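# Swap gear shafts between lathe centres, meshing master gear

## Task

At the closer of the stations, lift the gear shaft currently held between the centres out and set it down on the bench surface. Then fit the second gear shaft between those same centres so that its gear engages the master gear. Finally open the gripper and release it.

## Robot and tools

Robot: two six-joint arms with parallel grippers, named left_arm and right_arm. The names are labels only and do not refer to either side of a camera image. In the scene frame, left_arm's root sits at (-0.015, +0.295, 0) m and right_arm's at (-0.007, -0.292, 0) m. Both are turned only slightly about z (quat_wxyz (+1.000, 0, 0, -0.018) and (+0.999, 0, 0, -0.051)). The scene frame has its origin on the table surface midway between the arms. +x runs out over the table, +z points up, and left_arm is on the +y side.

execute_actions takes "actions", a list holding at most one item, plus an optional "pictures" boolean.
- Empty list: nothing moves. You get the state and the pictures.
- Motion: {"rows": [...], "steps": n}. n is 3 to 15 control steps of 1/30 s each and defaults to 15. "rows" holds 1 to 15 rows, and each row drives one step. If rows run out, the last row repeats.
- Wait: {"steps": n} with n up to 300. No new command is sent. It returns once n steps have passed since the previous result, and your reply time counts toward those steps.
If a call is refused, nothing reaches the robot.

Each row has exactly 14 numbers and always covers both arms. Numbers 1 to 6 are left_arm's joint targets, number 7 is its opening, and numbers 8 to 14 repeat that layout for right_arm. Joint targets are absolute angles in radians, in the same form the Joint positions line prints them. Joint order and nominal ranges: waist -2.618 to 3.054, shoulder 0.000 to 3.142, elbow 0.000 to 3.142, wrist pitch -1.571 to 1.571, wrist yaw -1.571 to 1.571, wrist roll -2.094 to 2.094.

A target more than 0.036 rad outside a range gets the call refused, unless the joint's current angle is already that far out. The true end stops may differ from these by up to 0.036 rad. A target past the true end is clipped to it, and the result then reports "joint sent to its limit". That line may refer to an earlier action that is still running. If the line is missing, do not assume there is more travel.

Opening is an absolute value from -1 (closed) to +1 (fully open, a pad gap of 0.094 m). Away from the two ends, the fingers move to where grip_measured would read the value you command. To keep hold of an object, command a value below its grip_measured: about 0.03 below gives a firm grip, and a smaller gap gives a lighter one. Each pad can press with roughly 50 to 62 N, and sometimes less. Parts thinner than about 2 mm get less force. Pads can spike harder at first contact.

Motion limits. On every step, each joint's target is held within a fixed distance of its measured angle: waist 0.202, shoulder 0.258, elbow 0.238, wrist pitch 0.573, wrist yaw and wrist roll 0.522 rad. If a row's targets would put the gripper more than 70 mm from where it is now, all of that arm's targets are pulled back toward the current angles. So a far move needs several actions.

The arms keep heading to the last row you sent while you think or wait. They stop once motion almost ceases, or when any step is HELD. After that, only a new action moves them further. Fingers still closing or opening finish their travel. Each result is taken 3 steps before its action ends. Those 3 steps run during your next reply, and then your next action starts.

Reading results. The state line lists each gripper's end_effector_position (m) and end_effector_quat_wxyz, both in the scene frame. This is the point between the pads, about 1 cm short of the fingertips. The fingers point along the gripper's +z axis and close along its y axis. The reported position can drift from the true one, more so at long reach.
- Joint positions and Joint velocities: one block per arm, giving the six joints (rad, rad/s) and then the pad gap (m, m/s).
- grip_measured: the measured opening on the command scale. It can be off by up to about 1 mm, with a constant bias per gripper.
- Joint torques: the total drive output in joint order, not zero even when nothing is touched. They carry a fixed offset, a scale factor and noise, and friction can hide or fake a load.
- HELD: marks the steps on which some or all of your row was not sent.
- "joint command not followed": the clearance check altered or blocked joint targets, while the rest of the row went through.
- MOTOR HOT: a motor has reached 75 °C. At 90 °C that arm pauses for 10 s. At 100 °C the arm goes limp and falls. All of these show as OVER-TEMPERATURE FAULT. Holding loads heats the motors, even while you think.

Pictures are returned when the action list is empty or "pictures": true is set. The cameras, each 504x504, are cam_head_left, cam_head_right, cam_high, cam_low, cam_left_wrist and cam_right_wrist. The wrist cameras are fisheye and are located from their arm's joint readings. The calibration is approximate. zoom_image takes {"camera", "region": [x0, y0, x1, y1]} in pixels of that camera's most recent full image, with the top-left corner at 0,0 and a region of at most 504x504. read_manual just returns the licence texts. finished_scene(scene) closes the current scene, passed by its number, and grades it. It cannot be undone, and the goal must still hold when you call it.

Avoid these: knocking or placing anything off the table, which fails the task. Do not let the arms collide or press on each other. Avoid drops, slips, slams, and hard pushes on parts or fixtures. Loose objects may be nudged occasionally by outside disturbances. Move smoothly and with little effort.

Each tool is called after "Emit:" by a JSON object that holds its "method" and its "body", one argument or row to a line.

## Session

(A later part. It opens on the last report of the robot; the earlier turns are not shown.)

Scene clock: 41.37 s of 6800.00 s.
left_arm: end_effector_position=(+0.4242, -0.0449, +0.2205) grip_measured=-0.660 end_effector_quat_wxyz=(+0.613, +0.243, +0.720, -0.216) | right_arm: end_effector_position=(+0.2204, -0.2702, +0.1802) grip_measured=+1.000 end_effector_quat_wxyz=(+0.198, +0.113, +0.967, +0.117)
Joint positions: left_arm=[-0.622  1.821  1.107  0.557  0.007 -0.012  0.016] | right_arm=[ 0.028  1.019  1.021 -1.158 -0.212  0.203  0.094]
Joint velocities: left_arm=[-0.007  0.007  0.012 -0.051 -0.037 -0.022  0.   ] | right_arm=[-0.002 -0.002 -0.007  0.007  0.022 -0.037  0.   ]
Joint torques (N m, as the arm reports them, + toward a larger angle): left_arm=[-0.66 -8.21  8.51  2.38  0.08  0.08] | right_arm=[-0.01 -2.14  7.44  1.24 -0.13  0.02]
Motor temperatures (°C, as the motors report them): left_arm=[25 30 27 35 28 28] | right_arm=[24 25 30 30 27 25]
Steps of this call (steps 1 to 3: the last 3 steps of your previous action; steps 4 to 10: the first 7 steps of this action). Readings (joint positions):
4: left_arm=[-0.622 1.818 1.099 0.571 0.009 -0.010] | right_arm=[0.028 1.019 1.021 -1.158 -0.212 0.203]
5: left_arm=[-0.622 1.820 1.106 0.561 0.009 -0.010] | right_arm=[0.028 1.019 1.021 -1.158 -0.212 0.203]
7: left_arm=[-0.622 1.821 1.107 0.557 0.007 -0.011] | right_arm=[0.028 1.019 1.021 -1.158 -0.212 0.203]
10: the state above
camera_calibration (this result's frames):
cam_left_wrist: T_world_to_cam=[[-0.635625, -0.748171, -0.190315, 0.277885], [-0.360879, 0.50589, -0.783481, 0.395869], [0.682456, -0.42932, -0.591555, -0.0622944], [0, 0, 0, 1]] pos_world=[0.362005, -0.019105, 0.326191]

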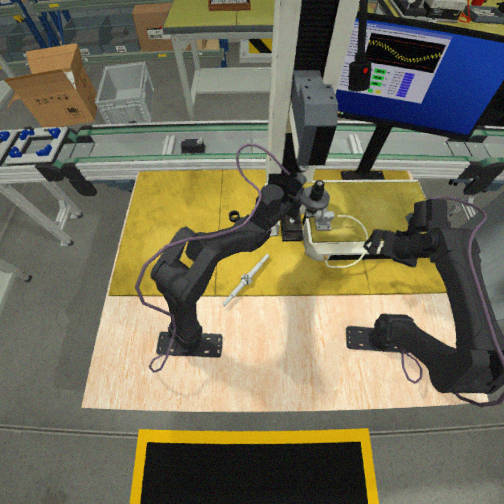

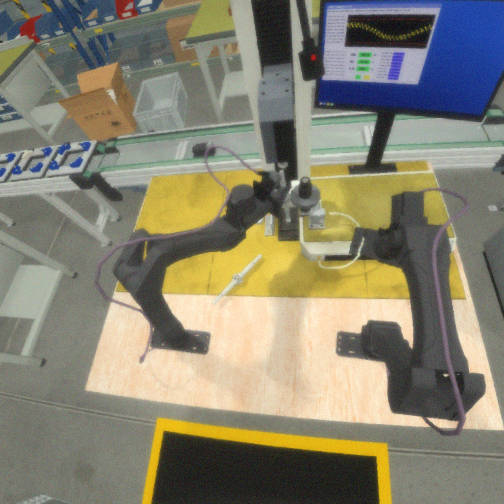

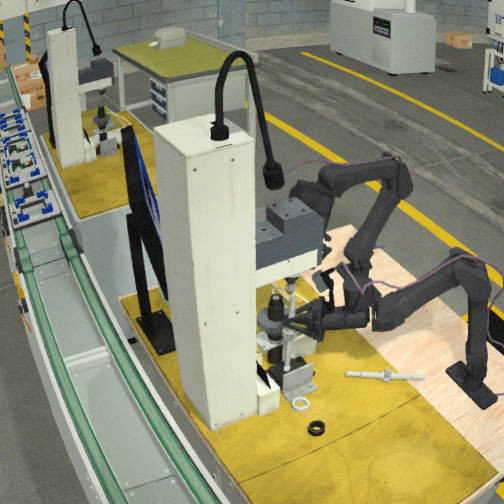

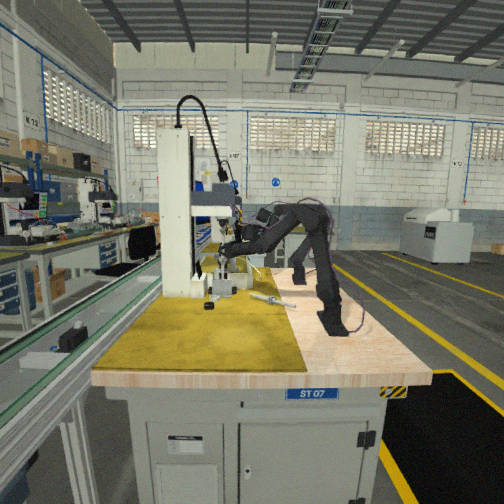

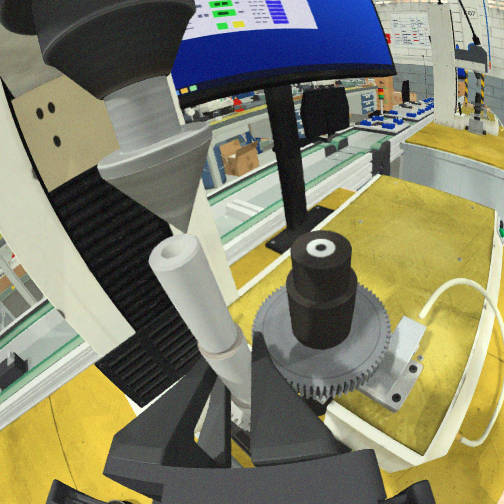

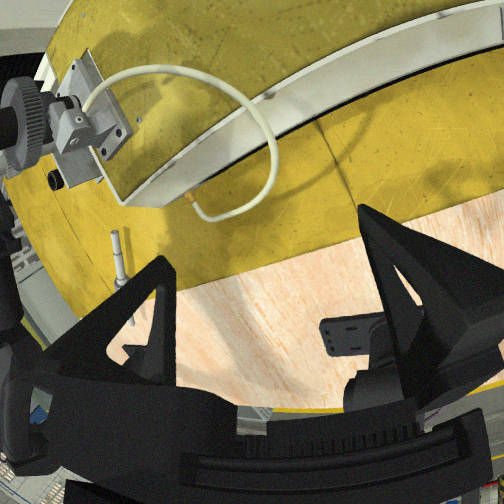

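Emit:
{"method": "execute_actions", "body": {
  "actions": [
    {"rows":[[-0.636,1.91,1.205,0.57,0.04,0.01,-0.9,0.028,1.019,1.021,-1.158,-0.212,0.203,1],[-0.636,1.91,1.205,0.57,0.04,0.01,-0.9,0.028,1.019,1.021,-1.158,-0.212,0.203,1],[-0.63,1.855,1.14,0.57,0.02,0,-0.9,0.028,1.019,1.021,-1.158,-0.212,0.203,1]],"steps":10}
  ],
  "pictures": true
}}

Scene clock: 41.70 s of 6800.00 s.
left_arm: end_effector_position=(+0.4274, -0.0491, +0.2207) grip_measured=-0.660 end_effector_quat_wxyz=(+0.613, +0.246, +0.720, -0.215) | right_arm: end_effector_position=(+0.2204, -0.2702, +0.1802) grip_measured=+1.000 end_effector_quat_wxyz=(+0.198, +0.113, +0.967, +0.117)
Joint positions: left_arm=[-0.624  1.838  1.131  0.55   0.009 -0.007  0.016] | right_arm=[ 0.028  1.019  1.021 -1.158 -0.212  0.203  0.094]
Joint velocities: left_arm=[-0.007 -0.007 -0.007 -0.037 -0.051 -0.051 -0.001] | right_arm=[ 0.022  0.007 -0.002 -0.066 -0.022 -0.007  0.   ]
Joint torques (N m, as the arm reports them, + toward a larger angle): left_arm=[ -0.59 -10.36   6.97   2.38   0.11   0.09] | right_arm=[-0.02 -2.13  7.43  1.24 -0.14  0.02]
Motor temperatures (°C, as the motors report them): left_arm=[25 30 27 35 28 28] | right_arm=[24 25 30 30 27 25]
Steps of this call (steps 1 to 3: the last 3 steps of your previous action; steps 4 to 10: the first 7 steps of this action). Readings (joint positions):
4: left_arm=[-0.622 1.822 1.111 0.553 0.007 -0.012] | right_arm=[0.028 1.019 1.021 -1.158 -0.212 0.203]
5: left_arm=[-0.622 1.828 1.123 0.546 0.007 -0.012] | right_arm=[0.028 1.019 1.021 -1.158 -0.212 0.203]
7: left_arm=[-0.624 1.838 1.131 0.550 0.008 -0.008] | right_arm=[0.028 1.019 1.021 -1.158 -0.212 0.203]
10: the state above
camera_calibration (this result's frames):
cam_left_wrist: T_world_to_cam=[[-0.638546, -0.744616, -0.194438, 0.27911], [-0.356781, 0.510289, -0.782504, 0.397569], [0.681885, -0.430293, -0.591507, -0.0659731], [0, 0, 0, 1]] pos_world=[0.365056, -0.0234326, 0.326345]

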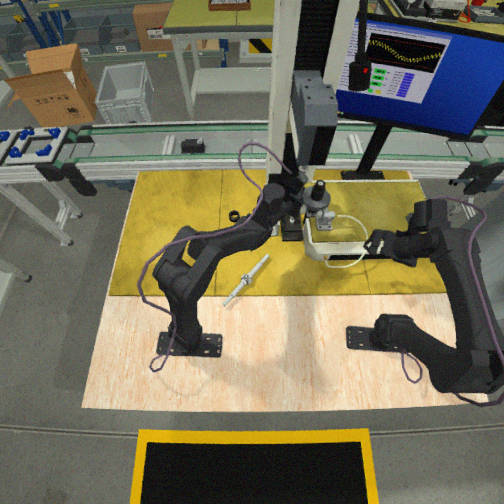

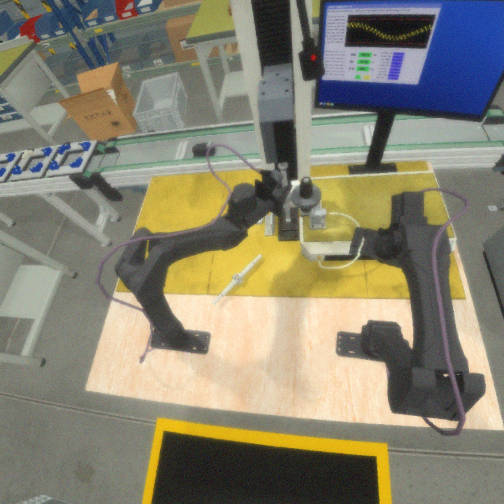

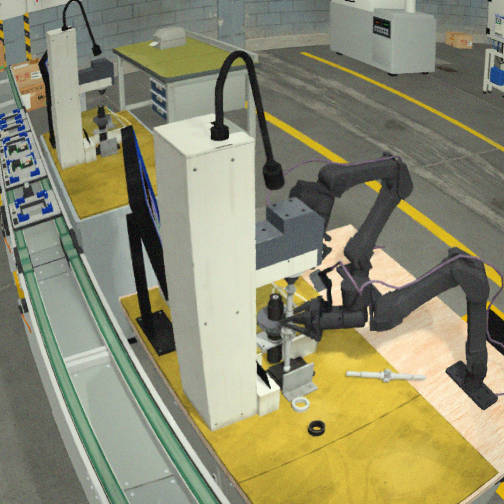

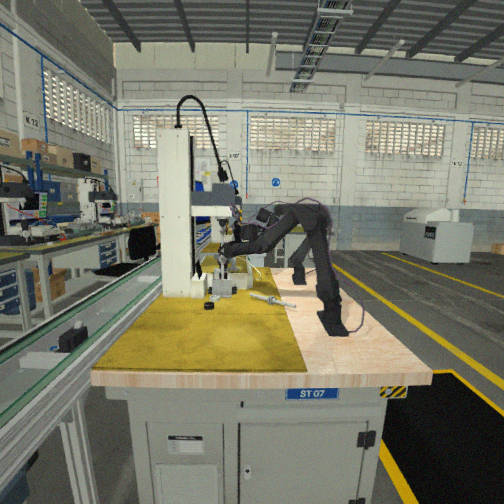

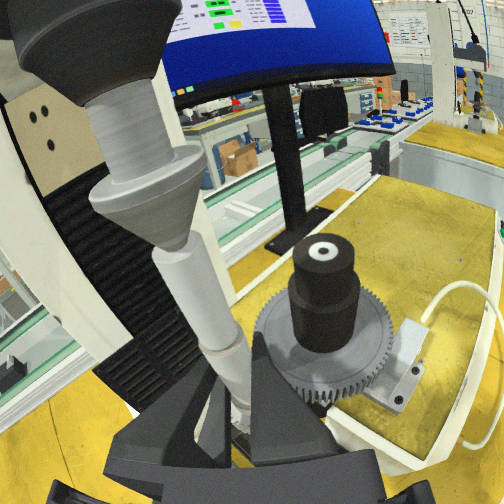

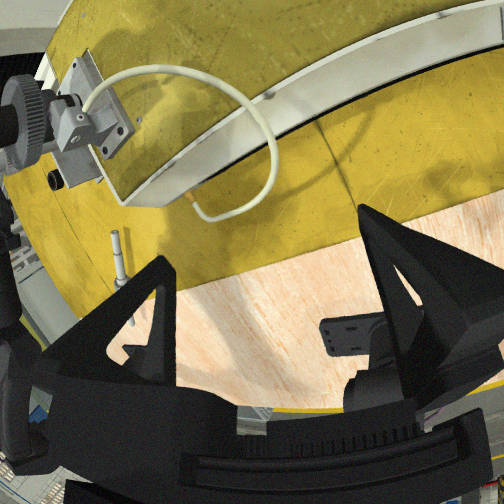

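In. Wiggle a bit (yaw) to help mesh, release.

Emit:
{"method": "execute_actions", "body": {
  "actions": [
    {"rows":[[-0.624,1.838,1.131,0.55,0.009,-0.007,0,0.028,1.019,1.021,-1.158,-0.212,0.203,1]],"steps":10}
  ]
}}

Emit:
{"method": "execute_actions", "body": {
  "actions": [
    {"rows":[[-0.624,1.6,0.88,0.58,0.009,-0.007,0,0.028,1.019,1.021,-1.158,-0.212,0.203,1]],"steps":15}
  ],
  "pictures": true
}}

Emit:
{"method": "zoom_image", "body": {
  "camera": "cam_left_wrist",
  "region": [150,200,400,450]
}}

Scene clock: 42.03 s of 6800.00 s.
left_arm: end_effector_position=(+0.4273, -0.0490, +0.2217) grip_measured=-0.001 end_effector_quat_wxyz=(+0.614, +0.246, +0.719, -0.216) | right_arm: end_effector_position=(+0.2204, -0.2702, +0.1802) grip_measured=+1.000 end_effector_quat_wxyz=(+0.198, +0.113, +0.967, +0.117)
Joint positions: left_arm=[-0.624  1.837  1.13   0.552  0.009 -0.007  0.047] | right_arm=[ 0.028  1.019  1.021 -1.158 -0.212  0.203  0.094]
Joint velocities: left_arm=[-0.007  0.002 -0.002 -0.095 -0.022 -0.022 -0.001] | right_arm=[ 0.027 -0.002  0.017 -0.066  0.007  0.007  0.   ]
Joint torques (N m, as the arm reports them, + toward a larger angle): left_arm=[ -0.06 -11.71   6.4    2.12  -0.01   0.03] | right_arm=[-0.02 -2.15  7.44  1.24 -0.14  0.02]
Motor temperatures (°C, as the motors report them): left_arm=[25 30 27 35 28 28] | right_arm=[24 25 30 30 27 25]
Steps of this call (steps 1 to 3: the last 3 steps of your previous action; steps 4 to 10: the first 7 steps of this action). Readings (joint positions):
4: left_arm=[-0.624 1.837 1.130 0.551 0.009 -0.007] | right_arm=[0.028 1.019 1.021 -1.158 -0.212 0.203]
5: left_arm=[-0.624 1.837 1.130 0.552 0.009 -0.007] | right_arm=[0.028 1.019 1.021 -1.158 -0.212 0.203]
7: left_arm=[-0.624 1.837 1.130 0.552 0.009 -0.007] | right_arm=[0.028 1.019 1.021 -1.158 -0.212 0.203]
10: the state above

Scene clock: 42.53 s of 6800.00 s.
left_arm: end_effector_position=(+0.3796, -0.0121, +0.2287) grip_measured=-0.001 end_effector_quat_wxyz=(+0.617, +0.245, +0.715, -0.217) | right_arm: end_effector_position=(+0.2204, -0.2702, +0.1802) grip_measured=+1.000 end_effector_quat_wxyz=(+0.198, +0.113, +0.967, +0.117)
Joint positions: left_arm=[-0.624  1.613  0.886  0.583  0.009 -0.007  0.047] | right_arm=[ 0.028  1.019  1.021 -1.158 -0.212  0.203  0.094]
Joint velocities: left_arm=[-0.007 -0.017 -0.002  0.007 -0.007 -0.022 -0.001] | right_arm=[ 0.012 -0.002 -0.002 -0.081  0.007  0.007  0.   ]
Joint torques (N m, as the arm reports them, + toward a larger angle): left_arm=[ -0.12 -10.27   5.96   2.09   0.     0.02] | right_arm=[-0.02 -2.15  7.43  1.23 -0.14  0.02]
Motor temperatures (°C, as the motors report them): left_arm=[25 30 27 35 28 28] | right_arm=[24 25 30 30 27 25]
Steps of this call (steps 1 to 3: the last 3 steps of your previous action; steps 4 to 15: the first 12 steps of this action). Readings (joint positions):
4: left_arm=[-0.624 1.813 1.096 0.566 0.009 -0.007] | right_arm=[0.028 1.019 1.021 -1.158 -0.212 0.203]
5: left_arm=[-0.624 1.756 1.020 0.569 0.009 -0.007] | right_arm=[0.028 1.019 1.021 -1.158 -0.212 0.203]
7: left_arm=[-0.624 1.654 0.907 0.564 0.009 -0.007] | right_arm=[0.028 1.019 1.021 -1.158 -0.212 0.203]
11: left_arm=[-0.624 1.613 0.886 0.580 0.009 -0.007] | right_arm=[0.028 1.019 1.021 -1.158 -0.212 0.203]
15: the state above
camera_calibration (this result's frames):
cam_left_wrist: T_world_to_cam=[[-0.63649, -0.746209, -0.195071, 0.277061], [-0.34848, 0.503858, -0.790373, 0.36647], [0.688071, -0.435086, -0.580739, -0.0176706], [0, 0, 0, 1]] pos_world=[0.316213, 0.0144084, 0.333433]

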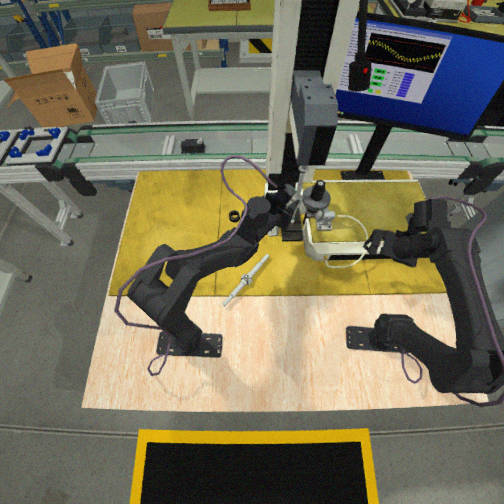

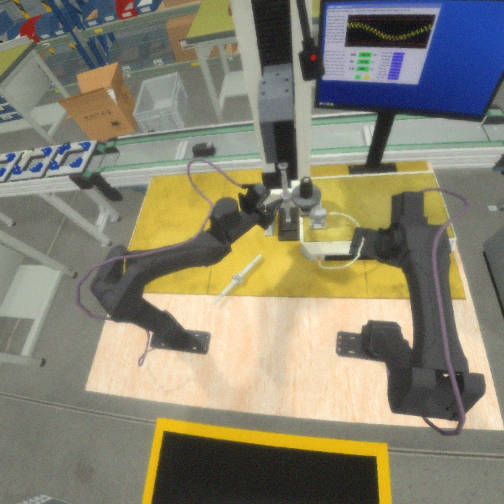

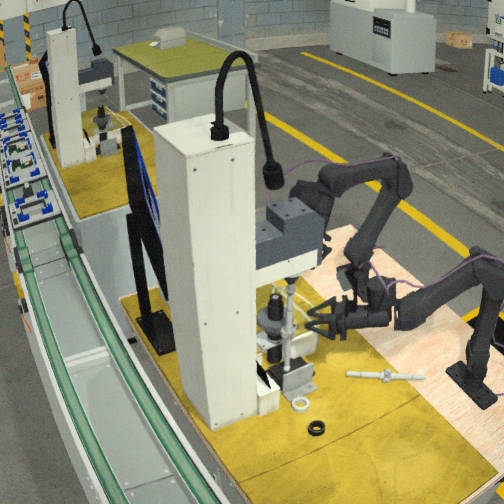

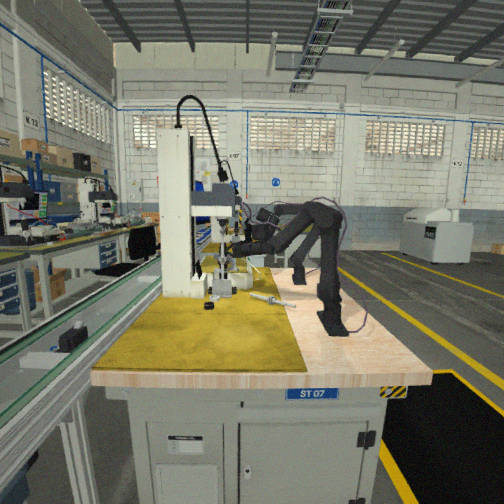

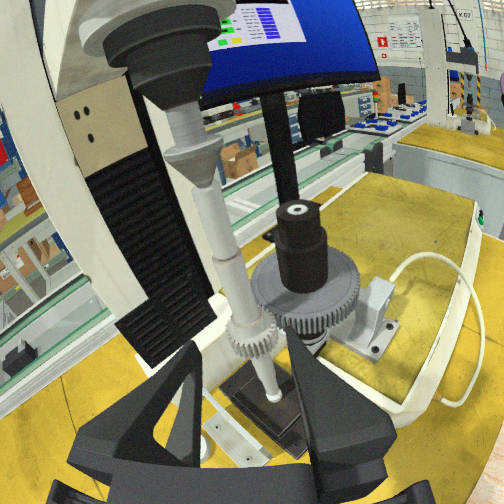

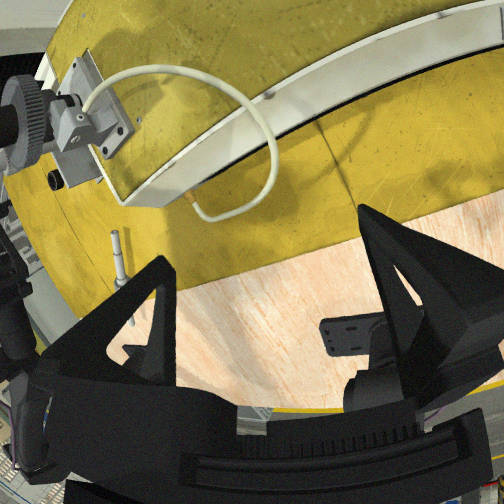

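Region (150, 200, 400, 450) of cam_left_wrist's 504x504 image, scaled by 2.016, with more detail than that image has.

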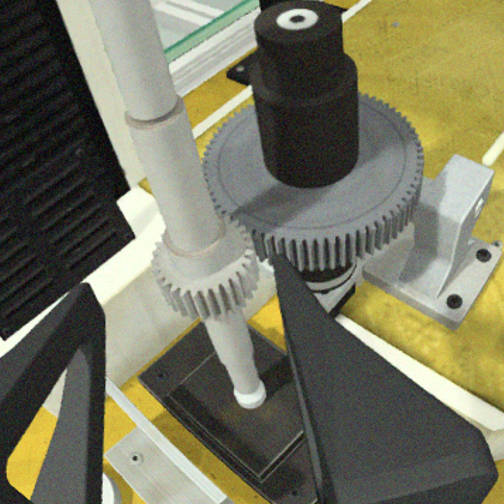

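Emit:
{"method": "finished_scene", "body": {
  "scene": 1
}}

The scene is finished: the task was done.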